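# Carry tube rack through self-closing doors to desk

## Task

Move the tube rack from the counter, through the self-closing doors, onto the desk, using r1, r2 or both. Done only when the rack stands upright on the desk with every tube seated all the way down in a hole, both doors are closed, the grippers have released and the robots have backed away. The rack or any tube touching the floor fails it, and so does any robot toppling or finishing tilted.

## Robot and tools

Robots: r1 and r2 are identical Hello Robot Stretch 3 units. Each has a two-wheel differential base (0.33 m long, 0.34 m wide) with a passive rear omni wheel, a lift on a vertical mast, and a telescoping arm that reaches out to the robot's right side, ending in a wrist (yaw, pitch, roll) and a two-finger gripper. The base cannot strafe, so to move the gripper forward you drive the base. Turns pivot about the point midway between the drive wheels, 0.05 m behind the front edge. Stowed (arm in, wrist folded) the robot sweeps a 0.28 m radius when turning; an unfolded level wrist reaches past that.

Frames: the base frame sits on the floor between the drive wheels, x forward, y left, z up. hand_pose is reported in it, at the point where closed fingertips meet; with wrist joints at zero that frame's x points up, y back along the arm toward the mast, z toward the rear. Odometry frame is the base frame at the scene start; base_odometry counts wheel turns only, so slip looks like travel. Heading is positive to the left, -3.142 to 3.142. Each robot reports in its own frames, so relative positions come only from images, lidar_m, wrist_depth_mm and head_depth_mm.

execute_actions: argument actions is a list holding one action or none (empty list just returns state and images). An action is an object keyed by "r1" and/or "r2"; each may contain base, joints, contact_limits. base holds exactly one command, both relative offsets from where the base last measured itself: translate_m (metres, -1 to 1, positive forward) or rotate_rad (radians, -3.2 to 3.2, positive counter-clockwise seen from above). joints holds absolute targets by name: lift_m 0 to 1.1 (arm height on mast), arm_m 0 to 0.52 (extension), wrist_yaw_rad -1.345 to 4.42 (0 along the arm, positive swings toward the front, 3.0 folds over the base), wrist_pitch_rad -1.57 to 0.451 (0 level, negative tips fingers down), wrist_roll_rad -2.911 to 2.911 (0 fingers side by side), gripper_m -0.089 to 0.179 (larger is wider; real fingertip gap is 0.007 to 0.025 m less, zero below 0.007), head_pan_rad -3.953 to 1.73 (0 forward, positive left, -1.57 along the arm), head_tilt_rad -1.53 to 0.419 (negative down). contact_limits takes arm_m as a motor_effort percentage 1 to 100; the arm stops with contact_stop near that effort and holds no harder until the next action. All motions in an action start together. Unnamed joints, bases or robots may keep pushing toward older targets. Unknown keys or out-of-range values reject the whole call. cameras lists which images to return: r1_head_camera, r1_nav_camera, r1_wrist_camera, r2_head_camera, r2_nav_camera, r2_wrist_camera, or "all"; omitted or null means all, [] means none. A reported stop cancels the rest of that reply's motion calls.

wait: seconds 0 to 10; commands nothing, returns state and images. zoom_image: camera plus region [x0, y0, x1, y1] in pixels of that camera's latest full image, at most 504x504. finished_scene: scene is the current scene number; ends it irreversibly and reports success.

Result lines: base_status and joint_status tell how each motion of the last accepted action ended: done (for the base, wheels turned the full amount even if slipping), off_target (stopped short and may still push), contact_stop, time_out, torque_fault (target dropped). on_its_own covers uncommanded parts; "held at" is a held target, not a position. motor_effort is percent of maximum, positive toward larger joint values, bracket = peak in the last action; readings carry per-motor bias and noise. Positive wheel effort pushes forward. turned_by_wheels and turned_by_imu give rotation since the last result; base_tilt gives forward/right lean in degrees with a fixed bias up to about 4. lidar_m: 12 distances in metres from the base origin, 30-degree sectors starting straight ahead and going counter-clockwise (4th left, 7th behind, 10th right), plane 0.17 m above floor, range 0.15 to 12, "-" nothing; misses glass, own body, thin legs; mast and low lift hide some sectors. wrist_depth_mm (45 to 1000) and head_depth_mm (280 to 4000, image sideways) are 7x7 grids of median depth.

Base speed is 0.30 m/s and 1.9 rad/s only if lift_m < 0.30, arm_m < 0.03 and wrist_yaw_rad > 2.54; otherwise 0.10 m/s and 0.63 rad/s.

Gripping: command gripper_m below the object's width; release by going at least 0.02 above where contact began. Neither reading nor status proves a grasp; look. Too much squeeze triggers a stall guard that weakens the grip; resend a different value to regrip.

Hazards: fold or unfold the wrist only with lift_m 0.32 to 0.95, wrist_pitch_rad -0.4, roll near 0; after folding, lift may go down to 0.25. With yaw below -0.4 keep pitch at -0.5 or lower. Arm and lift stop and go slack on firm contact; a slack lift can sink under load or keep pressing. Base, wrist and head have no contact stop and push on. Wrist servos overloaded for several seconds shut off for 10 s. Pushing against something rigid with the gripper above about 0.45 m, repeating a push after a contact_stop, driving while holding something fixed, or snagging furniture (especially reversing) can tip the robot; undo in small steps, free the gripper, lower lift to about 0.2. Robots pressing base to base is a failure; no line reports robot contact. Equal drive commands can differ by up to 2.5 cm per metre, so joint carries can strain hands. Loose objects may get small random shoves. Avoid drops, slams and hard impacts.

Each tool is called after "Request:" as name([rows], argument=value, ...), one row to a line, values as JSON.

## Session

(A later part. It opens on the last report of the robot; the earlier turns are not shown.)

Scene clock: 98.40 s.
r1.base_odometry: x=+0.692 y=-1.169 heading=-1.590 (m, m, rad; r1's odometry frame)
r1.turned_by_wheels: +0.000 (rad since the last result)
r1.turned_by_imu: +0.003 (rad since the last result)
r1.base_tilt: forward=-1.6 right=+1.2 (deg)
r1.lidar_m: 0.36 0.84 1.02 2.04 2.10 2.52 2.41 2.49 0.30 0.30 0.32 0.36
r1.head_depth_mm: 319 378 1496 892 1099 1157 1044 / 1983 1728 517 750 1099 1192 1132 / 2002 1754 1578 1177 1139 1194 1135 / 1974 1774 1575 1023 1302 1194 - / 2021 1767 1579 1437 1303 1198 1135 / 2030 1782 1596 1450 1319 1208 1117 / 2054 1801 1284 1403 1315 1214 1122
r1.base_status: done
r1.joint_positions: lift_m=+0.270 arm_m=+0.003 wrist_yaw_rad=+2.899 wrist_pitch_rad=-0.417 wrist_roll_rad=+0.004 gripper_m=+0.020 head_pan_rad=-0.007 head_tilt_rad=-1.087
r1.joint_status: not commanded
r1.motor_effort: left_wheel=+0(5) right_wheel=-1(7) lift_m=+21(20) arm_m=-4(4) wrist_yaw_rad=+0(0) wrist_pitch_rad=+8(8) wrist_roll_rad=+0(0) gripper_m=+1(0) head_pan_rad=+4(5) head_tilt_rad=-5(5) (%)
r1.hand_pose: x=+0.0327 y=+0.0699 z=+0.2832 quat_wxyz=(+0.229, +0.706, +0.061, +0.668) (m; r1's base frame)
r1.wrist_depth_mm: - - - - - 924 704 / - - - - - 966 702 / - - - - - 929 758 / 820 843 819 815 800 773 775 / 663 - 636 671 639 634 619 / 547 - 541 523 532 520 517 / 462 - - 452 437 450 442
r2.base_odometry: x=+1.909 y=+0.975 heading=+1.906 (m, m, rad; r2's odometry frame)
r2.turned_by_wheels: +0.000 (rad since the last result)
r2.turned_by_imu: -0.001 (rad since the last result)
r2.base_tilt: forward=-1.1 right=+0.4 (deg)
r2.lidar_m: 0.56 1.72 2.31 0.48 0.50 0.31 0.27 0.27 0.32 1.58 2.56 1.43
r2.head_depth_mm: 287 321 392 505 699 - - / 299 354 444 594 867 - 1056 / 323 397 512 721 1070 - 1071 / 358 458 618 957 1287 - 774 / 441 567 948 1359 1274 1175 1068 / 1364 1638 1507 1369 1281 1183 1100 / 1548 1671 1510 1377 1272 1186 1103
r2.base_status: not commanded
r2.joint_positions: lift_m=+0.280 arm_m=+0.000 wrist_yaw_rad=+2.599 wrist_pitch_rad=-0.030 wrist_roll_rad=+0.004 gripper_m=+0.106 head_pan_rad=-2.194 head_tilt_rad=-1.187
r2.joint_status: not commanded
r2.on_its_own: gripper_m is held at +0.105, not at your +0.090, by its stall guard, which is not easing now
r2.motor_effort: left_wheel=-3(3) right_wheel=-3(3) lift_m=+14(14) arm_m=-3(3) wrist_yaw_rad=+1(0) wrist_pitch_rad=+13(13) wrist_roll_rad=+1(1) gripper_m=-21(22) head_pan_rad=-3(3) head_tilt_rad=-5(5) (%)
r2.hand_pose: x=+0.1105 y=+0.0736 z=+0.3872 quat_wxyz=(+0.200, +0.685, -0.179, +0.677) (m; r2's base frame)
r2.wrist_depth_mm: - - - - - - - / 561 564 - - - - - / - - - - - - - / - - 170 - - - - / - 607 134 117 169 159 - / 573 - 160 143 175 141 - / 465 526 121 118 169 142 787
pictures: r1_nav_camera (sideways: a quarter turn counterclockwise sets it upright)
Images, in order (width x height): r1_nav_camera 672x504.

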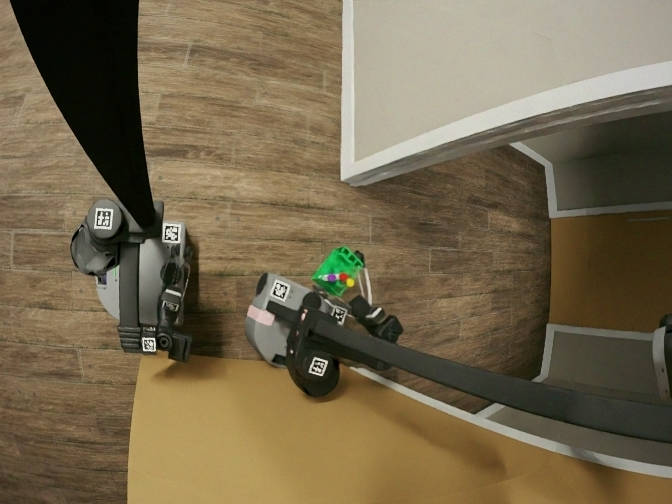

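Request:
execute_actions([
  {"r1":{"joints":{"arm_m":0.06}}},
], cameras=[])

Request:
execute_actions([
  {"r2":{"base":{"translate_m":0.13},"joints":{"head_pan_rad":0,"head_tilt_rad":-0.9}}},
], cameras=[])

Request:
execute_actions([
  {"r2":{"base":{"rotate_rad":-0.91}}},
], cameras=[])

Request:
execute_actions([
  {"r2":{"base":{"translate_m":0.6}},"r1":{"base":{"translate_m":0.2},"joints":{"arm_m":0.04,"head_pan_rad":-1.6}}},
], cameras=["r1_nav_camera","r2_nav_camera"])

Scene clock: 100.13 s.
r1.base_odometry: x=+0.692 y=-1.169 heading=-1.590 (m, m, rad; r1's odometry frame)
r1.turned_by_wheels: +0.000 (rad since the last result)
r1.turned_by_imu: +0.000 (rad since the last result)
r1.base_tilt: forward=-1.6 right=+1.2 (deg)
r1.lidar_m: 0.36 0.84 1.02 2.04 2.11 2.52 2.41 2.49 0.30 0.30 0.32 0.36
r1.head_depth_mm: 319 378 1485 890 1094 1161 1110 / 1972 1718 516 750 1096 1189 1117 / 2018 1748 1585 1180 1135 1189 1139 / 2013 1767 1582 1023 1302 1194 1142 / 2016 1763 1596 1428 1316 1199 1133 / 2020 1801 1598 1440 1307 1206 1120 / 2044 1787 1271 1389 1325 1207 1122
r1.base_status: not commanded
r1.joint_positions: lift_m=+0.270 arm_m=+0.060 wrist_yaw_rad=+2.899 wrist_pitch_rad=-0.417 wrist_roll_rad=+0.004 gripper_m=+0.020 head_pan_rad=-0.007 head_tilt_rad=-1.087
r1.joint_status: all done
r1.motor_effort: left_wheel=+0(0) right_wheel=-1(1) lift_m=+20(21) arm_m=+2(1) wrist_yaw_rad=+1(1) wrist_pitch_rad=+8(8) wrist_roll_rad=+0(0) gripper_m=+0(0) head_pan_rad=+5(5) head_tilt_rad=-4(5) (%)
r1.hand_pose: x=+0.0327 y=+0.0134 z=+0.2832 quat_wxyz=(+0.229, +0.706, +0.061, +0.668) (m; r1's base frame)
r1.wrist_depth_mm: - - - - - 908 685 / - - - - - 957 748 / - - - - - 934 797 / 832 - 806 816 795 772 766 / 660 644 648 665 627 624 620 / 545 562 - 537 546 522 517 / - - - 449 437 447 445
r2.base_odometry: x=+1.909 y=+0.975 heading=+1.906 (m, m, rad; r2's odometry frame)
r2.turned_by_wheels: +0.000 (rad since the last result)
r2.turned_by_imu: +0.000 (rad since the last result)
r2.base_tilt: forward=-1.1 right=+0.3 (deg)
r2.lidar_m: 0.56 1.72 2.31 0.48 0.50 0.31 0.27 0.27 0.32 1.58 2.56 1.43
r2.head_depth_mm: 287 321 392 504 699 - - / 299 354 444 596 869 - 1059 / 323 396 511 724 1066 - 1073 / 358 458 619 961 1283 - 775 / 441 568 947 1359 1281 1180 1066 / 1357 1641 1503 1374 1270 1179 1101 / 1547 1651 1512 1380 1279 1179 1106
r2.base_status: not commanded
r2.joint_positions: lift_m=+0.280 arm_m=+0.000 wrist_yaw_rad=+2.599 wrist_pitch_rad=-0.030 wrist_roll_rad=+0.004 gripper_m=+0.106 head_pan_rad=-2.194 head_tilt_rad=-1.187
r2.joint_status: not commanded
r2.on_its_own: gripper_m is held at +0.105, not at your +0.090, by its stall guard, which is not easing now
r2.motor_effort: left_wheel=-3(3) right_wheel=-4(3) lift_m=+14(14) arm_m=-3(3) wrist_yaw_rad=+0(1) wrist_pitch_rad=+13(13) wrist_roll_rad=+1(1) gripper_m=-21(21) head_pan_rad=-4(2) head_tilt_rad=-4(4) (%)
r2.hand_pose: x=+0.1105 y=+0.0736 z=+0.3872 quat_wxyz=(+0.200, +0.685, -0.179, +0.677) (m; r2's base frame)
r2.wrist_depth_mm: - - - - - - - / 563 571 - - - - - / - - - - - - - / - - 170 - - - - / - - 135 117 169 159 - / 583 - 159 142 175 141 - / 466 529 121 118 169 141 782
pictures: none
No camera images: the call's "cameras" was empty. Leave "cameras" out to get every camera's image.

Scene clock: 102.23 s.
r1.base_odometry: x=+0.692 y=-1.169 heading=-1.590 (m, m, rad; r1's odometry frame)
r1.turned_by_wheels: +0.000 (rad since the last result)
r1.turned_by_imu: +0.001 (rad since the last result)
r1.base_tilt: forward=-1.6 right=+1.2 (deg)
r1.lidar_m: 0.39 0.84 1.02 2.04 2.11 2.53 2.42 2.49 0.26 0.26 0.29 0.46
r1.head_depth_mm: 1959 1727 1557 1365 1223 1094 1063 / 1974 1752 1561 865 1252 1192 1123 / 1987 1763 1001 818 1150 1191 1132 / 372 450 577 804 1169 1198 1139 / 1945 1749 1601 1069 1288 1209 1139 / 2041 1782 1594 1429 1320 1215 1115 / 2056 1793 1278 1388 1311 1216 1120
r1.base_status: not commanded
r1.joint_positions: lift_m=+0.270 arm_m=+0.060 wrist_yaw_rad=+2.905 wrist_pitch_rad=-0.417 wrist_roll_rad=+0.005 gripper_m=+0.020 head_pan_rad=-0.006 head_tilt_rad=-1.087
r1.joint_status: not commanded
r1.motor_effort: left_wheel=+1(2) right_wheel=-1(6) lift_m=+21(21) arm_m=+2(5) wrist_yaw_rad=-5(20) wrist_pitch_rad=+8(9) wrist_roll_rad=-1(1) gripper_m=+0(1) head_pan_rad=+4(4) head_tilt_rad=-5(5) (%)
r1.hand_pose: x=+0.0313 y=+0.0136 z=+0.2831 quat_wxyz=(+0.227, +0.705, +0.063, +0.668) (m; r1's base frame)
r1.wrist_depth_mm: - - - - - 936 690 / - - - - - 957 740 / - - - - - 942 809 / 848 - 815 794 780 777 780 / 659 636 643 663 635 629 578 / 543 563 - 527 546 525 434 / - - - 449 437 448 422
r2.base_odometry: x=+1.867 y=+1.098 heading=+1.906 (m, m, rad; r2's odometry frame)
r2.turned_by_wheels: +0.000 (rad since the last result)
r2.turned_by_imu: +0.000 (rad since the last result)
r2.base_tilt: forward=-1.1 right=+0.4 (deg)
r2.lidar_m: 0.43 1.35 2.18 0.61 0.70 0.43 0.39 0.39 0.47 1.77 2.51 1.27
r2.head_depth_mm: 1055 1290 1606 1625 1406 1230 1095 / 369 447 574 1592 1409 1231 1092 / 358 418 504 642 894 1213 1098 / 363 429 524 673 941 1204 1083 / 516 645 861 1305 1377 1238 1081 / 790 1145 1800 1649 1413 1232 1102 / 1677 2364 1973 1646 1416 1241 1104
r2.base_status: done
r2.joint_positions: lift_m=+0.280 arm_m=+0.000 wrist_yaw_rad=+2.599 wrist_pitch_rad=-0.030 wrist_roll_rad=+0.004 gripper_m=+0.106 head_pan_rad=-0.007 head_tilt_rad=-0.901
r2.joint_status: all done
r2.on_its_own: gripper_m is held at +0.105, not at your +0.090, by its stall guard, which is not easing now
r2.motor_effort: left_wheel=-1(7) right_wheel=+1(9) lift_m=+14(14) arm_m=-3(3) wrist_yaw_rad=+1(0) wrist_pitch_rad=+13(13) wrist_roll_rad=+1(1) gripper_m=-21(21) head_pan_rad=+4(45) head_tilt_rad=+1(14) (%)
r2.hand_pose: x=+0.1105 y=+0.0736 z=+0.3872 quat_wxyz=(+0.200, +0.685, -0.179, +0.677) (m; r2's base frame)
r2.wrist_depth_mm: - - - - - - - / - - - - - - - / - - - - - - - / - - 171 - - - - / - - 134 117 169 159 - / 546 - 159 142 175 141 888 / 485 651 122 118 169 141 599
pictures: none
No camera images: the call's "cameras" was empty. Leave "cameras" out to get every camera's image.

Scene clock: 103.90 s.
r1.base_odometry: x=+0.692 y=-1.169 heading=-1.590 (m, m, rad; r1's odometry frame)
r1.turned_by_wheels: +0.000 (rad since the last result)
r1.turned_by_imu: +0.000 (rad since the last result)
r1.base_tilt: forward=-1.5 right=+1.2 (deg)
r1.lidar_m: 0.53 0.46 1.02 2.04 2.10 2.53 2.42 2.48 0.26 0.26 0.29 0.46
r1.head_depth_mm: 1964 1728 1547 1374 1227 1093 1062 / 1971 1747 1560 1373 1280 1188 1128 / 1993 1740 1578 1008 1152 1193 1136 / 1997 1764 1593 868 1108 1196 1138 / 2006 1797 1591 806 1256 1197 1139 / 2018 549 1527 1418 1312 1211 1117 / 418 1736 1277 1385 1326 1208 1120
r1.base_status: not commanded
r1.joint_positions: lift_m=+0.270 arm_m=+0.060 wrist_yaw_rad=+2.905 wrist_pitch_rad=-0.417 wrist_roll_rad=+0.005 gripper_m=+0.020 head_pan_rad=-0.006 head_tilt_rad=-1.087
r1.joint_status: not commanded
r1.motor_effort: left_wheel=+0(0) right_wheel=-1(1) lift_m=+21(21) arm_m=+2(2) wrist_yaw_rad=-3(4) wrist_pitch_rad=+7(8) wrist_roll_rad=+0(0) gripper_m=+1(0) head_pan_rad=+4(4) head_tilt_rad=-5(5) (%)
r1.hand_pose: x=+0.0313 y=+0.0136 z=+0.2831 quat_wxyz=(+0.227, +0.705, +0.063, +0.668) (m; r1's base frame)
r1.wrist_depth_mm: - - - - - 930 689 / - - - - - 950 742 / - - - - - 931 789 / 836 - 804 803 809 781 748 / 661 642 640 657 631 629 373 / 543 554 - 531 537 509 324 / - - - 453 437 438 321
r2.base_odometry: x=+1.867 y=+1.098 heading=+0.996 (m, m, rad; r2's odometry frame)
r2.turned_by_wheels: -0.910 (rad since the last result)
r2.turned_by_imu: -0.918 (rad since the last result)
r2.base_tilt: forward=-1.2 right=+0.4 (deg)
r2.lidar_m: 2.01 0.44 0.43 2.06 2.33 0.52 0.52 0.41 0.39 0.40 0.55 2.18
r2.head_depth_mm: 2121 2340 1945 1633 1398 1226 1096 / 2185 2396 1962 1637 1405 1228 1093 / 2279 2434 1966 1641 1400 1231 1100 / 2356 2455 1973 1642 1406 1235 1086 / 2323 2357 1990 1645 1419 1236 1085 / 1886 2067 1970 1637 1409 1219 1103 / 1574 1676 1796 1653 1409 912 1083
r2.base_status: done
r2.joint_positions: lift_m=+0.280 arm_m=+0.000 wrist_yaw_rad=+2.599 wrist_pitch_rad=-0.030 wrist_roll_rad=+0.004 gripper_m=+0.106 head_pan_rad=-0.007 head_tilt_rad=-0.901
r2.joint_status: not commanded
r2.on_its_own: gripper_m is held at +0.105, not at your +0.090, by its stall guard, which is not easing now
r2.motor_effort: left_wheel=+0(7) right_wheel=-1(9) lift_m=+15(14) arm_m=-3(3) wrist_yaw_rad=+1(0) wrist_pitch_rad=+13(13) wrist_roll_rad=+0(1) gripper_m=-21(22) head_pan_rad=+3(3) head_tilt_rad=+0(1) (%)
r2.hand_pose: x=+0.1105 y=+0.0736 z=+0.3872 quat_wxyz=(+0.200, +0.685, -0.179, +0.677) (m; r2's base frame)
r2.wrist_depth_mm: - - - 480 462 - - / - - - 459 477 - - / - - - 466 493 - - / - - 170 467 506 - - / - - 135 117 169 158 - / 894 - 159 142 174 141 - / 688 658 122 118 169 141 792
pictures: none
No camera images: the call's "cameras" was empty. Leave "cameras" out to get every camera's image.

Scene clock: 107.53 s.
r1.base_odometry: x=+0.688 y=-1.369 heading=-1.590 (m, m, rad; r1's odometry frame)
r1.turned_by_wheels: +0.000 (rad since the last result)
r1.turned_by_imu: +0.002 (rad since the last result)
r1.base_tilt: forward=-1.6 right=+1.2 (deg)
r1.lidar_m: 0.93 0.68 0.74 1.92 2.11 2.73 2.62 0.27 0.23 0.23 0.27 0.48
r1.head_depth_mm: - - 304 382 550 994 1114 / - - 310 403 595 898 - / - - 318 428 650 - - / - - 333 455 693 1191 1106 / - 293 349 484 794 1196 1118 / - 298 367 519 891 1211 1117 / - 304 386 560 1010 1220 1120
r1.base_status: done
r1.joint_positions: lift_m=+0.270 arm_m=+0.040 wrist_yaw_rad=+2.902 wrist_pitch_rad=-0.417 wrist_roll_rad=+0.005 gripper_m=+0.020 head_pan_rad=-1.593 head_tilt_rad=-1.087
r1.joint_status: all done
r1.motor_effort: left_wheel=+0(4) right_wheel=-1(5) lift_m=+22(21) arm_m=+1(5) wrist_yaw_rad=-2(12) wrist_pitch_rad=+9(9) wrist_roll_rad=+0(0) gripper_m=+0(0) head_pan_rad=-5(63) head_tilt_rad=-5(5) (%)
r1.hand_pose: x=+0.0320 y=+0.0333 z=+0.2830 quat_wxyz=(+0.229, +0.706, +0.062, +0.668) (m; r1's base frame)
r1.wrist_depth_mm: - - - - 992 672 - / - - - - - 670 - / - - - - 968 730 - / 823 - 798 811 800 742 770 / 658 - 655 661 640 614 622 / 540 540 - 526 542 520 513 / - - - 455 438 444 440
r2.base_odometry: x=+2.193 y=+1.602 heading=+0.996 (m, m, rad; r2's odometry frame)
r2.turned_by_wheels: +0.000 (rad since the last result)
r2.turned_by_imu: +0.003 (rad since the last result)
r2.base_tilt: forward=-1.1 right=+0.4 (deg)
r2.lidar_m: 1.69 0.98 0.85 0.57 0.38 3.52 0.92 0.71 0.69 1.24 1.44 1.93
r2.head_depth_mm: 1649 1875 1961 1630 1401 1230 1096 / 1683 1950 1967 1631 1406 1229 1101 / 1728 2007 1961 1632 1405 1233 1101 / 1798 2096 1956 1633 1401 1244 1083 / 1833 2107 1967 1649 1418 1230 1088 / 1592 1735 1826 1648 1415 1236 1101 / 1314 1411 1512 1576 1417 1234 1101
r2.base_status: done
r2.joint_positions: lift_m=+0.280 arm_m=+0.000 wrist_yaw_rad=+2.599 wrist_pitch_rad=-0.030 wrist_roll_rad=+0.004 gripper_m=+0.106 head_pan_rad=-0.007 head_tilt_rad=-0.901
r2.joint_status: not commanded
r2.on_its_own: gripper_m is held at +0.105, not at your +0.090, by its stall guard, which is not easing now
r2.motor_effort: left_wheel=+0(8) right_wheel=-1(8) lift_m=+14(14) arm_m=-4(3) wrist_yaw_rad=+0(1) wrist_pitch_rad=+13(13) wrist_roll_rad=+1(1) gripper_m=-21(21) head_pan_rad=+3(3) head_tilt_rad=+1(0) (%)
r2.hand_pose: x=+0.1105 y=+0.0736 z=+0.3872 quat_wxyz=(+0.200, +0.685, -0.179, +0.677) (m; r2's base frame)
r2.wrist_depth_mm: 635 772 806 867 921 1000 - / 630 803 821 905 965 - - / 631 817 818 923 993 - - / 626 849 169 960 - - - / 622 827 134 117 169 158 - / 608 - 159 142 174 141 - / 572 656 122 118 169 141 795
pictures: r1_nav_camera (sideways: a quarter turn counterclockwise sets it upright), r2_nav_camera (sideways: a quarter turn counterclockwise sets it upright)
Images, in order (width x height): r1_nav_camera 672x504, r2_nav_camera 672x504.

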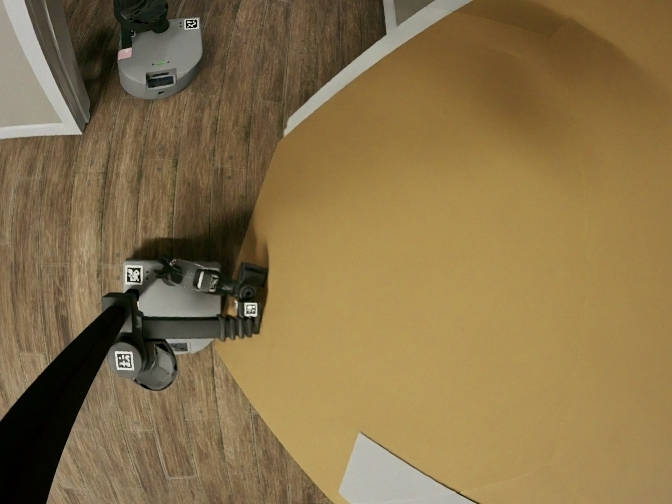

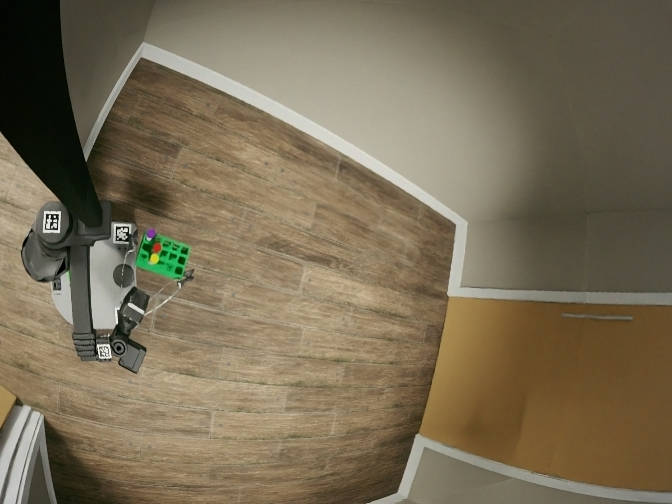

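Request:
execute_actions([
  {"r2":{"base":{"rotate_rad":0.65}},"r1":{"base":{"translate_m":0.12}}},
], cameras=[])

Request:
execute_actions([
  {"r2":{"base":{"translate_m":0.62}},"r1":{"base":{"translate_m":0.8},"joints":{"head_pan_rad":0}}},
], cameras=["r1_nav_camera"])

Scene clock: 109.80 s.
r1.base_odometry: x=+0.685 y=-1.489 heading=-1.590 (m, m, rad; r1's odometry frame)
r1.turned_by_wheels: +0.000 (rad since the last result)
r1.turned_by_imu: +0.001 (rad since the last result)
r1.base_tilt: forward=-1.6 right=+1.2 (deg)
r1.lidar_m: 0.81 0.61 0.59 1.49 2.12 2.86 2.73 0.26 0.24 0.24 0.28 0.54
r1.head_depth_mm: - - 303 380 543 917 1116 / - - 311 406 594 886 - / - - 325 436 660 - - / - 292 344 469 724 1195 1113 / - 298 364 510 845 1199 1105 / - 305 388 557 982 1211 1110 / - 315 416 613 1200 1212 1122
r1.base_status: done
r1.joint_positions: lift_m=+0.270 arm_m=+0.040 wrist_yaw_rad=+2.902 wrist_pitch_rad=-0.417 wrist_roll_rad=+0.005 gripper_m=+0.020 head_pan_rad=-1.593 head_tilt_rad=-1.087
r1.joint_status: not commanded
r1.motor_effort: left_wheel=-1(1) right_wheel=-1(6) lift_m=+22(20) arm_m=+1(1) wrist_yaw_rad=-1(1) wrist_pitch_rad=+8(8) wrist_roll_rad=+0(0) gripper_m=+0(0) head_pan_rad=-6(5) head_tilt_rad=-4(5) (%)
r1.hand_pose: x=+0.0321 y=+0.0333 z=+0.2830 quat_wxyz=(+0.229, +0.706, +0.062, +0.668) (m; r1's base frame)
r1.wrist_depth_mm: - - - - 760 572 - / - - - - 776 626 - / - - - - 822 697 - / 828 - 812 806 761 745 740 / 654 - 653 664 638 622 620 / 552 531 - 537 541 517 517 / - - - 449 439 445 443
r2.base_odometry: x=+2.193 y=+1.602 heading=+1.646 (m, m, rad; r2's odometry frame)
r2.turned_by_wheels: +0.650 (rad since the last result)
r2.turned_by_imu: +0.656 (rad since the last result)
r2.base_tilt: forward=-1.2 right=+0.4 (deg)
r2.lidar_m: 0.92 0.84 0.47 0.37 0.86 0.80 0.69 0.72 1.25 1.57 1.93 1.39
r2.head_depth_mm: 1200 1468 1822 1630 1408 1232 1098 / 1089 1311 1640 1639 1410 1228 1093 / 994 1178 1442 1601 1405 1234 1094 / 923 1068 1292 1547 1418 1231 1084 / 854 985 1159 1416 1410 1240 1084 / 794 910 1053 1267 1391 1237 1105 / 746 842 970 1140 1340 1243 1105
r2.base_status: done
r2.joint_positions: lift_m=+0.280 arm_m=+0.000 wrist_yaw_rad=+2.599 wrist_pitch_rad=-0.030 wrist_roll_rad=+0.004 gripper_m=+0.106 head_pan_rad=-0.007 head_tilt_rad=-0.901
r2.joint_status: not commanded
r2.on_its_own: gripper_m is held at +0.105, not at your +0.090, by its stall guard, which is not easing now
r2.motor_effort: left_wheel=-2(7) right_wheel=+2(10) lift_m=+14(14) arm_m=-3(2) wrist_yaw_rad=+1(0) wrist_pitch_rad=+13(13) wrist_roll_rad=+1(1) gripper_m=-21(22) head_pan_rad=+2(4) head_tilt_rad=+1(0) (%)
r2.hand_pose: x=+0.1105 y=+0.0736 z=+0.3872 quat_wxyz=(+0.200, +0.685, -0.179, +0.677) (m; r2's base frame)
r2.wrist_depth_mm: 366 366 520 823 796 725 677 / 404 375 535 842 813 741 680 / - 384 466 896 851 752 693 / - 389 170 925 871 781 702 / - 398 135 117 168 159 713 / 846 - 159 142 174 141 717 / 699 420 121 118 169 142 723
pictures: none
No camera images: the call's "cameras" was empty. Leave "cameras" out to get every camera's image.

Scene clock: 119.07 s.
r1.base_odometry: x=+0.670 y=-2.289 heading=-1.590 (m, m, rad; r1's odometry frame)
r1.turned_by_wheels: +0.000 (rad since the last result)
r1.turned_by_imu: +0.006 (rad since the last result)
r1.base_tilt: forward=-1.6 right=+1.1 (deg)
r1.lidar_m: 1.97 1.53 0.75 1.05 0.50 0.36 0.35 0.36 0.48 0.97 1.08 1.46
r1.head_depth_mm: 1909 1732 1550 1397 1285 1186 1120 / 1928 1739 1577 1398 1285 1190 1120 / 1898 1750 1575 1431 1298 1194 1128 / 1936 1760 1580 1424 1294 1190 - / 1936 1773 1599 1438 1306 1200 1137 / 1947 1786 1600 1436 1311 1203 1119 / 1942 1784 1603 1454 1321 1213 1117
r1.base_status: done
r1.joint_positions: lift_m=+0.270 arm_m=+0.040 wrist_yaw_rad=+2.902 wrist_pitch_rad=-0.417 wrist_roll_rad=+0.005 gripper_m=+0.020 head_pan_rad=-0.006 head_tilt_rad=-1.087
r1.joint_status: all done
r1.motor_effort: left_wheel=-1(8) right_wheel=+0(7) lift_m=+21(21) arm_m=+1(1) wrist_yaw_rad=-1(1) wrist_pitch_rad=+9(8) wrist_roll_rad=+0(0) gripper_m=+0(0) head_pan_rad=+4(63) head_tilt_rad=-5(4) (%)
r1.hand_pose: x=+0.0321 y=+0.0333 z=+0.2830 quat_wxyz=(+0.229, +0.706, +0.062, +0.668) (m; r1's base frame)
r1.wrist_depth_mm: - 963 - - - - - / 492 - - - - - - / 478 - - 740 688 - - / 508 - 818 770 719 796 771 / 542 - 647 662 634 625 627 / 536 540 - 527 542 519 518 / - - - 456 435 446 439
r2.base_odometry: x=+2.147 y=+2.220 heading=+1.646 (m, m, rad; r2's odometry frame)
r2.turned_by_wheels: +0.000 (rad since the last result)
r2.turned_by_imu: +0.002 (rad since the last result)
r2.base_tilt: forward=-1.2 right=+0.4 (deg)
r2.lidar_m: 0.38 0.35 0.36 0.45 0.66 0.67 0.70 1.73 1.75 1.69 1.55 0.58
r2.head_depth_mm: 468 575 745 1058 1374 1232 1098 / 425 512 642 861 1284 1236 1094 / 390 461 564 727 1023 1227 1098 / 360 420 503 630 835 1163 1081 / 334 385 455 554 710 987 1082 / 312 356 414 495 616 818 1072 / 295 330 380 449 545 694 959
r2.base_status: done
r2.joint_positions: lift_m=+0.280 arm_m=+0.000 wrist_yaw_rad=+2.599 wrist_pitch_rad=-0.030 wrist_roll_rad=+0.004 gripper_m=+0.106 head_pan_rad=-0.007 head_tilt_rad=-0.901
r2.joint_status: not commanded
r2.on_its_own: gripper_m is held at +0.105, not at your +0.090, by its stall guard, which is not easing now
r2.motor_effort: left_wheel=-2(5) right_wheel=+3(12) lift_m=+14(14) arm_m=-3(3) wrist_yaw_rad=+0(0) wrist_pitch_rad=+13(13) wrist_roll_rad=+1(0) gripper_m=-21(20) head_pan_rad=+3(3) head_tilt_rad=+1(0) (%)
r2.hand_pose: x=+0.1105 y=+0.0736 z=+0.3872 quat_wxyz=(+0.200, +0.685, -0.179, +0.677) (m; r2's base frame)
r2.wrist_depth_mm: 569 489 424 384 339 310 284 / 587 507 440 387 348 314 287 / 606 526 435 376 354 321 294 / 620 536 170 387 364 325 299 / 626 567 135 117 168 159 305 / 655 - 160 142 174 141 305 / 644 580 122 118 169 141 307
pictures: r1_nav_camera (sideways: a quarter turn counterclockwise sets it upright)
Images, in order (width x height): r1_nav_camera 672x504.

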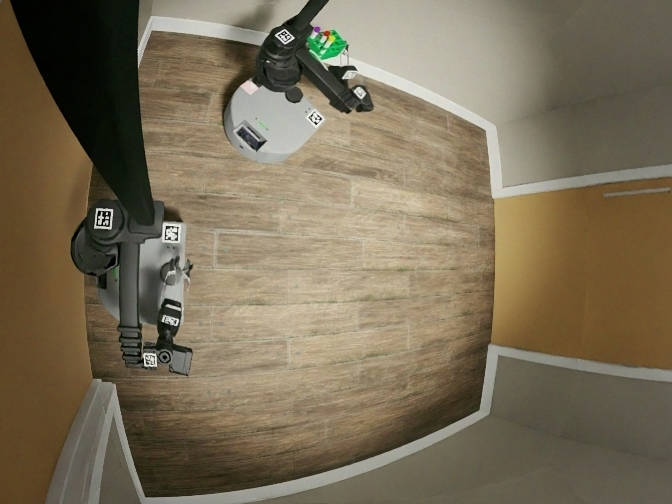

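Request:
execute_actions([
  {"r2":{"base":{"rotate_rad":-0.9}},"r1":{"base":{"translate_m":0.635},"joints":{"lift_m":0.88,"head_tilt_rad":-0.4}}},
], cameras=[])

Request:
execute_actions([
  {"r1":{"base":{"rotate_rad":0.5},"joints":{"wrist_yaw_rad":1.57,"arm_m":0.1,"gripper_m":0.12}}},
], cameras=[])

Request:
execute_actions([
  {"r1":{"base":{"translate_m":0.9},"joints":{"wrist_pitch_rad":0,"lift_m":0.9,"head_pan_rad":-0.5,"head_tilt_rad":-0.7}}},
], cameras=["r1_nav_camera","r1_wrist_camera","r2_nav_camera"])

Scene clock: 126.90 s.
r1.base_odometry: x=+0.658 y=-2.924 heading=-1.590 (m, m, rad; r1's odometry frame)
r1.turned_by_wheels: +0.000 (rad since the last result)
r1.turned_by_imu: +0.005 (rad since the last result)
r1.base_tilt: forward=-1.6 right=+1.2 (deg)
r1.lidar_m: 1.34 1.38 1.11 1.07 0.71 1.00 0.98 0.99 1.08 1.03 1.07 1.39
r1.head_depth_mm: 1118 1196 1278 1383 1499 1613 1414 / 1121 1196 1282 1376 1519 1617 1418 / 1124 1189 1280 1393 1521 1631 1422 / 1121 1197 1290 1394 1507 1649 1436 / 1123 1199 1283 1383 1524 1633 1435 / 1120 1203 1295 1392 1526 1655 1432 / 1121 1196 1273 1396 1512 1633 1447
r1.base_status: done
r1.joint_positions: lift_m=+0.880 arm_m=+0.040 wrist_yaw_rad=+2.902 wrist_pitch_rad=-0.417 wrist_roll_rad=+0.005 gripper_m=+0.020 head_pan_rad=-0.006 head_tilt_rad=-0.408
r1.joint_status: all done
r1.motor_effort: left_wheel=-1(4) right_wheel=+1(7) lift_m=+30(33) arm_m=+1(1) wrist_yaw_rad=-2(2) wrist_pitch_rad=+9(9) wrist_roll_rad=+0(0) gripper_m=+0(0) head_pan_rad=+4(4) head_tilt_rad=+4(30) (%)
r1.hand_pose: x=+0.0321 y=+0.0333 z=+0.8926 quat_wxyz=(+0.229, +0.706, +0.062, +0.668) (m; r1's base frame)
r1.wrist_depth_mm: - - - - - - - / 990 - - - - - - / - - - - - - - / - - - - - - - / - - - - - - - / - - - - - - - / - - - - - - -
r2.base_odometry: x=+2.147 y=+2.220 heading=+0.746 (m, m, rad; r2's odometry frame)
r2.turned_by_wheels: -0.900 (rad since the last result)
r2.turned_by_imu: -0.909 (rad since the last result)
r2.base_tilt: forward=-1.2 right=+0.4 (deg)
r2.lidar_m: 1.27 0.49 0.36 0.35 0.37 0.51 0.66 0.68 1.08 0.58 0.58 1.61
r2.head_depth_mm: 1374 1586 1835 1626 1401 1223 1098 / 1374 1600 1852 1636 1406 1227 1092 / 1373 1595 1845 1630 1405 1232 1100 / 1367 1597 1847 1634 1408 1233 1083 / 1375 1618 1838 1642 1414 1236 1081 / 1320 1339 1363 1376 1349 1218 1102 / 929 937 947 957 963 973 980
r2.base_status: done
r2.joint_positions: lift_m=+0.280 arm_m=+0.000 wrist_yaw_rad=+2.599 wrist_pitch_rad=-0.030 wrist_roll_rad=+0.004 gripper_m=+0.106 head_pan_rad=-0.007 head_tilt_rad=-0.901
r2.joint_status: not commanded
r2.on_its_own: gripper_m is held at +0.105, not at your +0.090, by its stall guard, which is not easing now
r2.motor_effort: left_wheel=+0(7) right_wheel=-2(9) lift_m=+14(14) arm_m=-3(4) wrist_yaw_rad=+0(0) wrist_pitch_rad=+13(13) wrist_roll_rad=+1(1) gripper_m=-20(21) head_pan_rad=+3(2) head_tilt_rad=+1(1) (%)
r2.hand_pose: x=+0.1105 y=+0.0736 z=+0.3872 quat_wxyz=(+0.200, +0.685, -0.179, +0.677) (m; r2's base frame)
r2.wrist_depth_mm: 318 343 392 436 509 609 740 / 323 356 396 454 528 630 768 / 329 363 385 466 541 657 808 / 336 373 170 486 568 688 845 / 345 373 135 117 169 159 920 / 346 - 159 142 175 141 927 / 350 392 122 118 169 142 797
pictures: none
No camera images: the call's "cameras" was empty. Leave "cameras" out to get every camera's image.

Scene clock: 128.70 s.
r1.base_odometry: x=+0.658 y=-2.924 heading=-1.090 (m, m, rad; r1's odometry frame)
r1.turned_by_wheels: +0.500 (rad since the last result)
r1.turned_by_imu: +0.494 (rad since the last result)
r1.base_tilt: forward=-1.6 right=+1.1 (deg)
r1.lidar_m: 1.38 1.12 1.07 0.71 1.03 0.98 0.99 1.09 1.03 1.06 1.41 1.34
r1.head_depth_mm: 1123 1187 1263 1350 1445 1583 1414 / 1163 1225 1317 1427 1542 1618 1414 / 1220 1295 1407 1518 1639 1705 1434 / 1285 1380 1492 1617 1754 1749 1427 / 1360 1468 1580 1717 1858 1748 1432 / 1392 1455 1540 1617 1688 1699 1436 / 1260 1304 1360 1414 1468 1557 1453
r1.base_status: done
r1.joint_positions: lift_m=+0.880 arm_m=+0.100 wrist_yaw_rad=+1.572 wrist_pitch_rad=-0.417 wrist_roll_rad=+0.005 gripper_m=+0.120 head_pan_rad=-0.006 head_tilt_rad=-0.408
r1.joint_status: all done
r1.motor_effort: left_wheel=-1(3) right_wheel=+2(8) lift_m=+30(29) arm_m=+3(3) wrist_yaw_rad=-2(2) wrist_pitch_rad=+8(9) wrist_roll_rad=+0(0) gripper_m=+0(80) head_pan_rad=+4(4) head_tilt_rad=+3(3) (%)
r1.hand_pose: x=+0.2031 y=-0.2445 z=+0.8926 quat_wxyz=(+0.592, +0.594, -0.386, +0.384) (m; r1's base frame)
r1.wrist_depth_mm: - - - - - 993 916 / - - - - - - 943 / - - - - - - 994 / - - - - - - - / - - - - - - - / - - - - - - - / - - - - - - -
r2.base_odometry: x=+2.147 y=+2.220 heading=+0.746 (m, m, rad; r2's odometry frame)
r2.turned_by_wheels: +0.000 (rad since the last result)
r2.turned_by_imu: +0.000 (rad since the last result)
r2.base_tilt: forward=-1.1 right=+0.4 (deg)
r2.lidar_m: 1.27 0.49 0.36 0.35 0.37 0.51 0.66 0.68 1.08 0.61 0.71 1.61
r2.head_depth_mm: 1362 1592 1838 1629 1408 1227 1096 / 1367 1592 1835 1635 1406 1228 1098 / 1366 1598 1848 1642 1403 1239 1102 / 1368 1610 1875 1643 1409 1234 1075 / 1388 1612 1838 1641 1415 1236 1081 / 1317 1341 1353 1385 1344 1221 1105 / 932 936 946 957 963 967 980
r2.base_status: not commanded
r2.joint_positions: lift_m=+0.280 arm_m=+0.000 wrist_yaw_rad=+2.599 wrist_pitch_rad=-0.030 wrist_roll_rad=+0.004 gripper_m=+0.106 head_pan_rad=-0.007 head_tilt_rad=-0.901
r2.joint_status: not commanded
r2.on_its_own: gripper_m is held at +0.105, not at your +0.090, by its stall guard, which is not easing now
r2.motor_effort: left_wheel=+1(1) right_wheel=-2(2) lift_m=+15(14) arm_m=-3(3) wrist_yaw_rad=+1(1) wrist_pitch_rad=+13(13) wrist_roll_rad=+0(1) gripper_m=-22(22) head_pan_rad=+3(3) head_tilt_rad=-1(0) (%)
r2.hand_pose: x=+0.1105 y=+0.0736 z=+0.3872 quat_wxyz=(+0.200, +0.685, -0.179, +0.677) (m; r2's base frame)
r2.wrist_depth_mm: 317 350 386 436 507 602 737 / 325 352 398 458 526 622 774 / 328 363 385 466 538 647 820 / 337 376 170 476 569 682 842 / 343 371 135 117 169 159 901 / 346 - 160 143 175 141 947 / 351 392 122 118 169 142 796
pictures: none
No camera images: the call's "cameras" was empty. Leave "cameras" out to get every camera's image.

Scene clock: 138.93 s.
r1.base_odometry: x=+1.074 y=-3.722 heading=-1.090 (m, m, rad; r1's odometry frame)
r1.turned_by_wheels: +0.000 (rad since the last result)
r1.turned_by_imu: +0.006 (rad since the last result)
r1.base_tilt: forward=-1.6 right=+1.2 (deg)
r1.lidar_m: 0.54 0.68 0.65 0.67 0.89 1.03 1.83 1.52 1.45 0.80 0.57 0.54
r1.head_depth_mm: 429 479 543 626 734 908 1132 / 430 479 545 626 703 900 1138 / 432 483 544 629 744 910 1131 / 426 475 526 618 746 911 1142 / 427 478 549 631 747 890 1135 / 434 479 534 617 748 914 1142 / 423 473 551 635 752 921 1150
r1.base_status: done
r1.joint_positions: lift_m=+0.900 arm_m=+0.100 wrist_yaw_rad=+1.572 wrist_pitch_rad=-0.023 wrist_roll_rad=+0.005 gripper_m=+0.120 head_pan_rad=-0.493 head_tilt_rad=-0.691
r1.joint_status: all done
r1.motor_effort: left_wheel=-2(2) right_wheel=+2(8) lift_m=+30(30) arm_m=+2(2) wrist_yaw_rad=-2(2) wrist_pitch_rad=+11(11) wrist_roll_rad=+0(0) gripper_m=+0(0) head_pan_rad=-5(44) head_tilt_rad=-3(20) (%)
r1.hand_pose: x=+0.2343 y=-0.2444 z=+1.0086 quat_wxyz=(+0.505, +0.507, -0.495, +0.493) (m; r1's base frame)
r1.wrist_depth_mm: 610 509 428 384 341 304 275 / 640 528 438 392 347 311 280 / 659 544 452 399 353 315 284 / 692 566 457 412 360 321 289 / 697 592 465 411 370 323 297 / 715 652 484 420 381 321 300 / 729 616 502 441 391 346 302
r2.base_odometry: x=+2.147 y=+2.220 heading=+0.746 (m, m, rad; r2's odometry frame)
r2.turned_by_wheels: +0.000 (rad since the last result)
r2.turned_by_imu: -0.002 (rad since the last result)
r2.base_tilt: forward=-1.1 right=+0.4 (deg)
r2.lidar_m: 0.90 0.49 0.36 0.35 0.37 0.51 0.66 0.68 1.08 1.73 1.81 0.92
r2.head_depth_mm: 1306 1578 1834 1452 1375 1228 1100 / 1341 1493 1801 1393 1376 1231 1098 / 1374 1596 1852 1595 1409 1230 1094 / 1379 1609 1851 1649 1411 1236 1085 / 1388 1606 1843 1639 1409 1240 1079 / 1321 1344 1355 1379 1345 1214 1101 / 930 935 945 949 962 973 979
r2.base_status: not commanded
r2.joint_positions: lift_m=+0.280 arm_m=+0.000 wrist_yaw_rad=+2.599 wrist_pitch_rad=-0.030 wrist_roll_rad=+0.004 gripper_m=+0.106 head_pan_rad=-0.007 head_tilt_rad=-0.901
r2.joint_status: not commanded
r2.on_its_own: gripper_m is held at +0.105, not at your +0.090, by its stall guard, which is not easing now
r2.motor_effort: left_wheel=+1(0) right_wheel=-1(2) lift_m=+15(14) arm_m=-3(3) wrist_yaw_rad=+0(0) wrist_pitch_rad=+13(13) wrist_roll_rad=+0(1) gripper_m=-21(21) head_pan_rad=+3(4) head_tilt_rad=+0(1) (%)
r2.hand_pose: x=+0.1105 y=+0.0736 z=+0.3872 quat_wxyz=(+0.200, +0.685, -0.179, +0.677) (m; r2's base frame)
r2.wrist_depth_mm: 316 349 388 443 507 602 729 / 322 356 391 452 527 627 768 / 327 364 386 468 545 653 818 / 333 372 170 477 561 688 862 / 342 372 135 117 169 159 901 / 349 - 160 142 174 140 941 / 353 395 121 118 170 142 803
pictures: r1_nav_camera (sideways: a quarter turn counterclockwise sets it upright), r1_wrist_camera, r2_nav_camera (sideways: a quarter turn counterclockwise sets it upright)
Images, in order (width x height): r1_nav_camera 672x504, r1_wrist_camera 644x364, r2_nav_camera 672x504.

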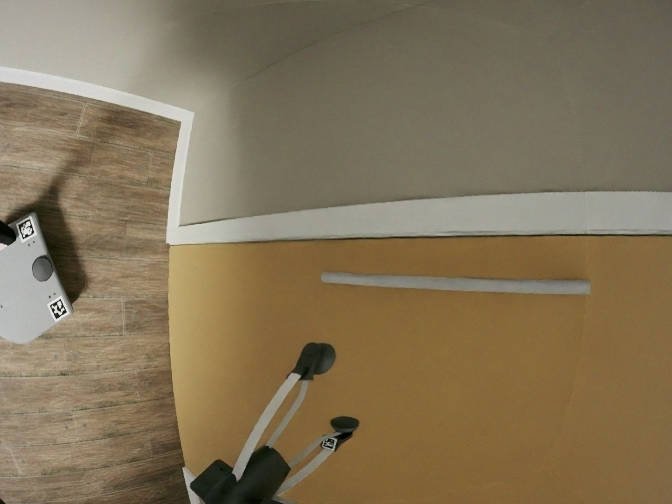

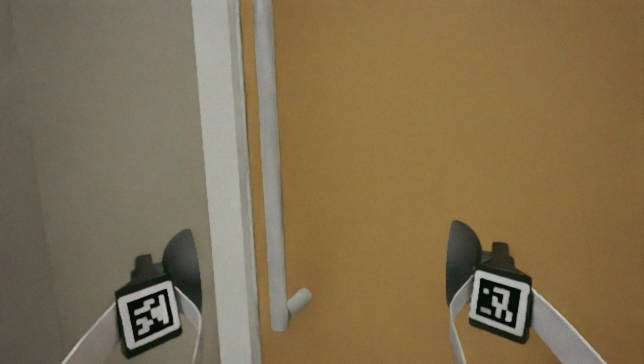

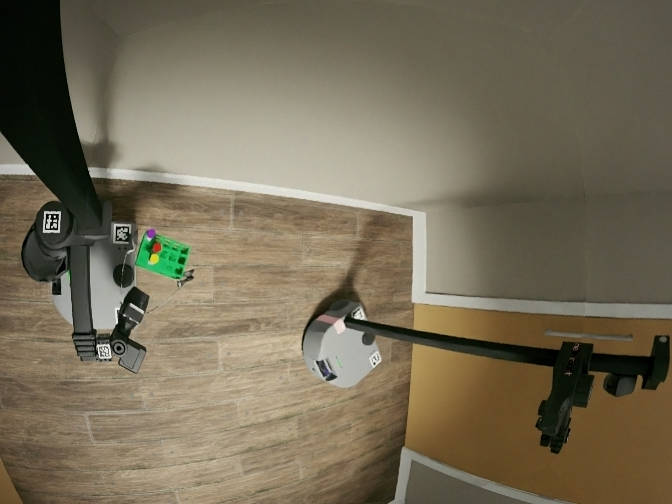

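Request:
execute_actions([
  {"r1":{"base":{"translate_m":0.19},"joints":{"arm_m":0.045}}},
], cameras=["r1_wrist_camera"])

Scene clock: 141.87 s.
r1.base_odometry: x=+1.161 y=-3.890 heading=-1.090 (m, m, rad; r1's odometry frame)
r1.turned_by_wheels: +0.000 (rad since the last result)
r1.turned_by_imu: +0.001 (rad since the last result)
r1.base_tilt: forward=-1.5 right=+1.2 (deg)
r1.lidar_m: 0.36 0.51 0.56 0.58 0.77 1.18 2.00 1.62 1.54 0.55 0.39 0.36
r1.head_depth_mm: 287 314 356 409 488 587 755 / 288 310 336 345 451 591 754 / 289 315 357 412 476 612 760 / 292 316 358 413 467 590 734 / - 303 343 396 469 590 768 / 282 303 351 414 489 602 773 / 289 318 360 416 491 603 773
r1.base_status: done
r1.joint_positions: lift_m=+0.900 arm_m=+0.045 wrist_yaw_rad=+1.571 wrist_pitch_rad=-0.023 wrist_roll_rad=+0.005 gripper_m=+0.120 head_pan_rad=-0.493 head_tilt_rad=-0.691
r1.joint_status: all done
r1.motor_effort: left_wheel=-1(2) right_wheel=+2(8) lift_m=+30(29) arm_m=-4(3) wrist_yaw_rad=-1(1) wrist_pitch_rad=+11(11) wrist_roll_rad=-1(0) gripper_m=+1(1) head_pan_rad=-6(5) head_tilt_rad=-3(3) (%)
r1.hand_pose: x=+0.2343 y=-0.1903 z=+1.0086 quat_wxyz=(+0.505, +0.507, -0.495, +0.493) (m; r1's base frame)
r1.wrist_depth_mm: 355 303 247 214 201 181 163 / 374 313 251 218 205 184 166 / 387 323 258 225 210 187 169 / 409 335 267 231 215 191 172 / 421 349 272 235 221 191 175 / 444 386 274 241 226 191 179 / 471 366 287 248 232 206 179
r2.base_odometry: x=+2.147 y=+2.220 heading=+0.746 (m, m, rad; r2's odometry frame)
r2.turned_by_wheels: +0.000 (rad since the last result)
r2.turned_by_imu: +0.000 (rad since the last result)
r2.base_tilt: forward=-1.1 right=+0.4 (deg)
r2.lidar_m: 1.05 0.49 0.36 0.35 0.37 0.51 0.66 0.68 1.08 1.73 1.81 1.61
r2.head_depth_mm: 1371 1597 1850 1599 1398 1228 1095 / 1363 1593 1813 1511 1397 1232 1095 / 1316 1528 1812 1531 1398 1236 1094 / 1376 1611 1858 1629 1410 1238 1078 / 1383 1612 1820 1637 1416 1235 1082 / 1312 1340 1360 1375 1338 1217 1102 / 927 933 944 953 963 965 978
r2.base_status: not commanded
r2.joint_positions: lift_m=+0.280 arm_m=+0.000 wrist_yaw_rad=+2.599 wrist_pitch_rad=-0.030 wrist_roll_rad=+0.004 gripper_m=+0.106 head_pan_rad=-0.007 head_tilt_rad=-0.901
r2.joint_status: not commanded
r2.on_its_own: gripper_m is held at +0.105, not at your +0.090, by its stall guard, which is not easing now
r2.motor_effort: left_wheel=+1(1) right_wheel=-2(1) lift_m=+14(14) arm_m=-3(3) wrist_yaw_rad=+1(1) wrist_pitch_rad=+13(13) wrist_roll_rad=+1(1) gripper_m=-21(21) head_pan_rad=+3(3) head_tilt_rad=-1(0) (%)
r2.hand_pose: x=+0.1105 y=+0.0736 z=+0.3872 quat_wxyz=(+0.200, +0.685, -0.179, +0.677) (m; r2's base frame)
r2.wrist_depth_mm: 315 349 389 446 504 606 735 / 321 356 396 455 526 619 775 / 329 366 384 462 539 653 831 / 337 374 170 479 565 680 859 / 343 368 135 117 169 159 901 / 350 - 160 142 174 141 935 / 349 396 122 118 169 142 796
pictures: r1_wrist_camera
Images, in order (width x height): r1_wrist_camera 644x364.

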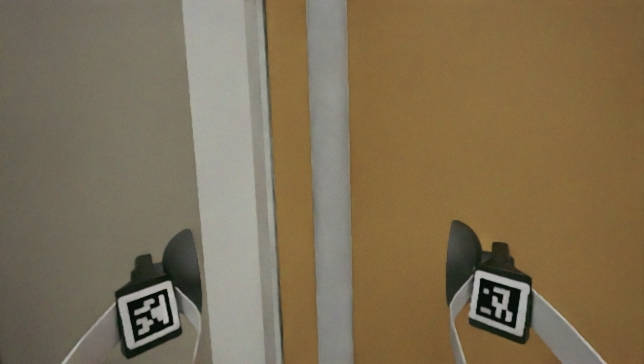

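Request:
execute_actions([
  {"r1":{"base":{"translate_m":0.042},"joints":{"arm_m":0.05,"gripper_m":0.07}}},
], cameras=["r1_wrist_camera"])

Request:
execute_actions([
  {"r1":{"joints":{"gripper_m":-0.03}}},
], cameras=["r1_wrist_camera"])

Request:
execute_actions([
  {"r1":{"base":{"translate_m":-0.13},"joints":{"arm_m":0.005}}},
], cameras=["r1_wrist_camera"])

Scene clock: 143.37 s.
r1.base_odometry: x=+1.181 y=-3.928 heading=-1.091 (m, m, rad; r1's odometry frame)
r1.turned_by_wheels: +0.000 (rad since the last result)
r1.turned_by_imu: +0.000 (rad since the last result)
r1.base_tilt: forward=-1.6 right=+1.2 (deg)
r1.lidar_m: 0.34 0.45 0.54 0.56 0.74 1.21 2.04 1.63 1.52 0.49 0.35 0.32
r1.head_depth_mm: - - 309 343 433 521 666 / - 288 315 363 408 473 671 / - 289 316 364 410 526 674 / - 292 311 356 422 503 671 / - - 302 349 422 519 680 / - 288 315 367 434 531 683 / - 289 319 368 435 533 686
r1.base_status: done
r1.joint_positions: lift_m=+0.900 arm_m=+0.050 wrist_yaw_rad=+1.567 wrist_pitch_rad=-0.023 wrist_roll_rad=+0.005 gripper_m=+0.070 head_pan_rad=-0.493 head_tilt_rad=-0.691
r1.joint_status: all done
r1.on_its_own: right_wheel is at rest, and its effort (+20) is outside its rest range (-18 to +18)
r1.motor_effort: left_wheel=-2(4) right_wheel=+20(20) lift_m=+30(31) arm_m=+2(2) wrist_yaw_rad=+3(3) wrist_pitch_rad=+11(11) wrist_roll_rad=-1(0) gripper_m=+0(80) head_pan_rad=-6(6) head_tilt_rad=-3(3) (%)
r1.hand_pose: x=+0.2342 y=-0.1957 z=+1.0085 quat_wxyz=(+0.506, +0.506, -0.496, +0.492) (m; r1's base frame)
r1.wrist_depth_mm: 286 245 204 116 164 147 134 / 298 252 207 119 168 150 136 / 315 262 213 123 171 154 138 / 325 270 218 128 175 157 141 / 342 279 224 192 178 159 144 / 357 291 - 136 192 161 146 / 374 315 234 136 189 162 150
r2.base_odometry: x=+2.147 y=+2.220 heading=+0.746 (m, m, rad; r2's odometry frame)
r2.turned_by_wheels: +0.000 (rad since the last result)
r2.turned_by_imu: +0.000 (rad since the last result)
r2.base_tilt: forward=-1.2 right=+0.4 (deg)
r2.lidar_m: 1.09 0.49 0.36 0.35 0.37 0.51 0.66 0.68 1.08 1.73 1.81 1.61
r2.head_depth_mm: 1352 1586 1858 1636 1402 1225 1098 / 1372 1591 1819 1530 1402 1231 1096 / 1294 1528 1599 1525 1403 1227 1100 / 1371 1604 1861 1632 1406 1237 1081 / 1375 1620 1829 1644 1416 1238 1081 / 1323 1350 1354 1379 1344 1217 1097 / 929 939 939 953 960 970 982
r2.base_status: not commanded
r2.joint_positions: lift_m=+0.280 arm_m=+0.000 wrist_yaw_rad=+2.599 wrist_pitch_rad=-0.030 wrist_roll_rad=+0.004 gripper_m=+0.106 head_pan_rad=-0.007 head_tilt_rad=-0.901
r2.joint_status: not commanded
r2.on_its_own: gripper_m is held at +0.105, not at your +0.090, by its stall guard, which is not easing now
r2.motor_effort: left_wheel=+1(1) right_wheel=-2(2) lift_m=+14(15) arm_m=-3(3) wrist_yaw_rad=+1(1) wrist_pitch_rad=+13(13) wrist_roll_rad=+1(1) gripper_m=-21(21) head_pan_rad=+3(3) head_tilt_rad=+0(0) (%)
r2.hand_pose: x=+0.1105 y=+0.0736 z=+0.3872 quat_wxyz=(+0.200, +0.685, -0.179, +0.677) (m; r2's base frame)
r2.wrist_depth_mm: 314 345 389 442 512 600 737 / 321 350 396 453 527 619 784 / 328 361 384 468 546 650 818 / 336 369 169 482 568 682 867 / 345 369 134 117 169 159 905 / 348 - 159 142 175 141 949 / 353 395 121 118 169 142 793
pictures: r1_wrist_camera
Images, in order (width x height): r1_wrist_camera 644x364.

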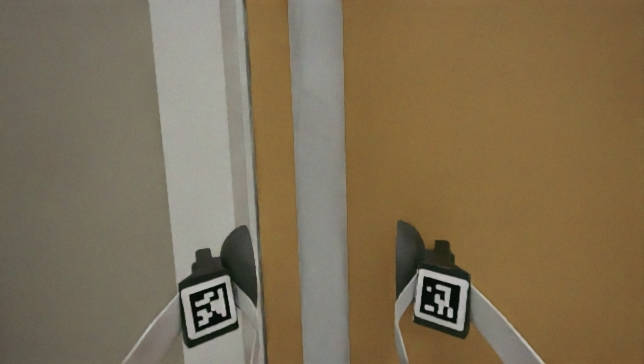

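Scene clock: 144.87 s.
r1.base_odometry: x=+1.181 y=-3.928 heading=-1.090 (m, m, rad; r1's odometry frame)
r1.turned_by_wheels: +0.000 (rad since the last result)
r1.turned_by_imu: +0.001 (rad since the last result)
r1.base_tilt: forward=-1.6 right=+1.2 (deg)
r1.lidar_m: 0.34 0.45 0.54 0.56 0.74 1.21 2.05 1.64 1.52 0.49 0.35 0.32
r1.head_depth_mm: - - 308 343 405 519 664 / - 287 314 362 345 479 668 / - 288 315 364 430 525 674 / - 306 307 355 420 502 669 / - - 301 348 421 520 679 / - 289 314 367 433 530 682 / - 288 318 367 436 534 687
r1.base_status: not commanded
r1.joint_positions: lift_m=+0.900 arm_m=+0.050 wrist_yaw_rad=+1.568 wrist_pitch_rad=-0.022 wrist_roll_rad=+0.005 gripper_m=-0.029 head_pan_rad=-0.493 head_tilt_rad=-0.692
r1.joint_status: all done
r1.motor_effort: left_wheel=-1(6) right_wheel=+2(22) lift_m=+30(30) arm_m=+1(3) wrist_yaw_rad=+1(15) wrist_pitch_rad=+11(11) wrist_roll_rad=+0(0) gripper_m=-15(90) head_pan_rad=-6(5) head_tilt_rad=-3(3) (%)
r1.hand_pose: x=+0.2343 y=-0.1955 z=+1.0088 quat_wxyz=(+0.505, +0.506, -0.496, +0.493) (m; r1's base frame)
r1.wrist_depth_mm: 286 245 202 115 164 147 133 / 298 253 205 118 166 150 136 / 312 260 212 122 170 152 138 / 323 270 218 185 174 155 141 / 340 278 222 125 176 158 143 / 354 290 230 126 176 162 145 / 371 302 237 134 190 164 149
r2.base_odometry: x=+2.147 y=+2.220 heading=+0.746 (m, m, rad; r2's odometry frame)
r2.turned_by_wheels: +0.000 (rad since the last result)
r2.turned_by_imu: +0.000 (rad since the last result)
r2.base_tilt: forward=-1.2 right=+0.4 (deg)
r2.lidar_m: 1.09 0.49 0.36 0.35 0.37 0.51 0.66 0.68 1.08 1.73 1.81 1.61
r2.head_depth_mm: 1360 1591 1841 1627 1395 1230 1092 / 1368 1601 1813 1527 1401 1233 1093 / 1285 1534 1600 1541 1405 1232 1094 / 1375 1611 1860 1647 1411 1241 1081 / 1380 1613 1842 1638 1408 1233 1088 / 1318 1341 1360 1372 1343 1219 1103 / 929 936 943 953 962 969 978
r2.base_status: not commanded
r2.joint_positions: lift_m=+0.280 arm_m=+0.000 wrist_yaw_rad=+2.599 wrist_pitch_rad=-0.030 wrist_roll_rad=+0.004 gripper_m=+0.106 head_pan_rad=-0.007 head_tilt_rad=-0.901
r2.joint_status: not commanded
r2.on_its_own: gripper_m is held at +0.105, not at your +0.090, by its stall guard, which is not easing now
r2.motor_effort: left_wheel=+1(1) right_wheel=-2(2) lift_m=+14(15) arm_m=-4(3) wrist_yaw_rad=+0(1) wrist_pitch_rad=+13(13) wrist_roll_rad=+1(1) gripper_m=-21(22) head_pan_rad=+3(3) head_tilt_rad=+1(0) (%)
r2.hand_pose: x=+0.1105 y=+0.0736 z=+0.3872 quat_wxyz=(+0.200, +0.685, -0.179, +0.677) (m; r2's base frame)
r2.wrist_depth_mm: 319 346 388 440 504 604 729 / 322 355 397 452 525 619 781 / 327 361 384 468 546 662 805 / 334 372 170 475 566 684 865 / 343 371 135 117 168 159 914 / 350 - 159 142 175 141 949 / 352 395 121 118 169 141 802
pictures: r1_wrist_camera
Images, in order (width x height): r1_wrist_camera 644x364.

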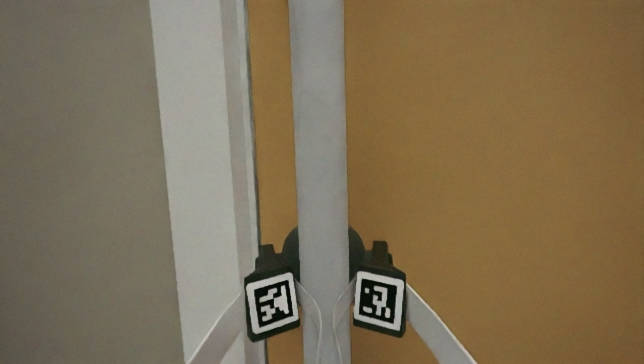

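Scene clock: 147.10 s.
r1.base_odometry: x=+1.121 y=-3.812 heading=-1.090 (m, m, rad; r1's odometry frame)
r1.turned_by_wheels: +0.000 (rad since the last result)
r1.turned_by_imu: +0.001 (rad since the last result)
r1.base_tilt: forward=-1.6 right=+1.2 (deg)
r1.lidar_m: 0.45 0.61 0.60 0.62 0.82 1.11 1.92 1.57 1.50 0.54 0.34 0.30
r1.head_depth_mm: - - 299 347 413 513 - / - - 298 342 387 494 656 / - - 294 332 316 390 625 / - - 292 329 382 474 609 / - - 292 338 560 719 956 / 341 382 431 505 610 749 963 / 344 389 449 518 612 748 970
r1.base_status: done
r1.joint_positions: lift_m=+0.900 arm_m=+0.005 wrist_yaw_rad=+1.578 wrist_pitch_rad=-0.022 wrist_roll_rad=+0.005 gripper_m=-0.029 head_pan_rad=-0.493 head_tilt_rad=-0.692
r1.joint_status: all done
r1.motor_effort: left_wheel=+1(7) right_wheel=-4(15) lift_m=+30(30) arm_m=-3(7) wrist_yaw_rad=-6(35) wrist_pitch_rad=+11(10) wrist_roll_rad=+0(0) gripper_m=-15(19) head_pan_rad=-5(5) head_tilt_rad=-3(3) (%)
r1.hand_pose: x=+0.2343 y=-0.1485 z=+1.0089 quat_wxyz=(+0.503, +0.508, -0.494, +0.495) (m; r1's base frame)
r1.wrist_depth_mm: 535 449 198 115 166 154 143 / 564 462 203 118 169 158 146 / 570 484 402 122 174 161 149 / 585 496 415 127 178 164 151 / 595 513 428 125 181 167 155 / 611 528 453 127 182 171 158 / 627 555 454 135 193 174 161
r2.base_odometry: x=+2.147 y=+2.220 heading=+0.746 (m, m, rad; r2's odometry frame)
r2.turned_by_wheels: +0.000 (rad since the last result)
r2.turned_by_imu: +0.000 (rad since the last result)
r2.base_tilt: forward=-1.2 right=+0.4 (deg)
r2.lidar_m: 0.98 0.49 0.36 0.35 0.37 0.51 0.66 0.68 1.08 1.74 1.80 1.48
r2.head_depth_mm: 1259 1473 1785 1559 1400 1237 1096 / 914 1394 1721 1455 1396 1232 1100 / 1369 1578 1817 1531 1408 1230 1100 / 1376 1608 1846 1632 1414 1232 1079 / 1385 1596 1840 1634 1406 1233 1084 / 1317 1344 1356 1380 1339 1216 1100 / 932 940 944 951 964 969 980
r2.base_status: not commanded
r2.joint_positions: lift_m=+0.280 arm_m=+0.000 wrist_yaw_rad=+2.599 wrist_pitch_rad=-0.030 wrist_roll_rad=+0.004 gripper_m=+0.106 head_pan_rad=-0.007 head_tilt_rad=-0.901
r2.joint_status: not commanded
r2.on_its_own: gripper_m is held at +0.105, not at your +0.090, by its stall guard, which is not easing now
r2.motor_effort: left_wheel=+1(1) right_wheel=-2(1) lift_m=+14(14) arm_m=-3(3) wrist_yaw_rad=+0(0) wrist_pitch_rad=+13(13) wrist_roll_rad=+1(1) gripper_m=-21(22) head_pan_rad=+3(3) head_tilt_rad=+0(1) (%)
r2.hand_pose: x=+0.1105 y=+0.0736 z=+0.3872 quat_wxyz=(+0.200, +0.685, -0.179, +0.677) (m; r2's base frame)
r2.wrist_depth_mm: 317 346 390 438 505 600 734 / 323 354 396 457 525 623 775 / 329 363 384 469 542 653 811 / 333 373 170 485 562 679 850 / 345 368 134 117 169 159 902 / 350 - 159 142 175 142 950 / 353 395 121 118 170 142 811
pictures: r1_wrist_camera
Images, in order (width x height): r1_wrist_camera 644x364.

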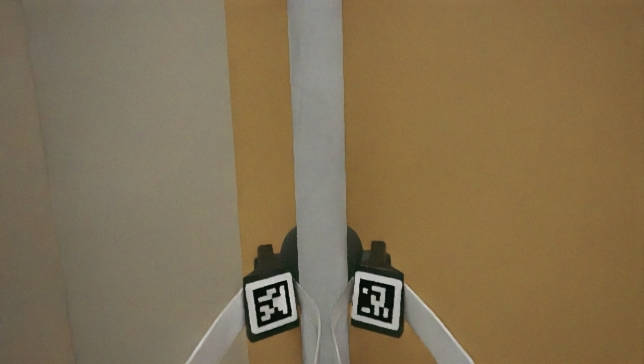

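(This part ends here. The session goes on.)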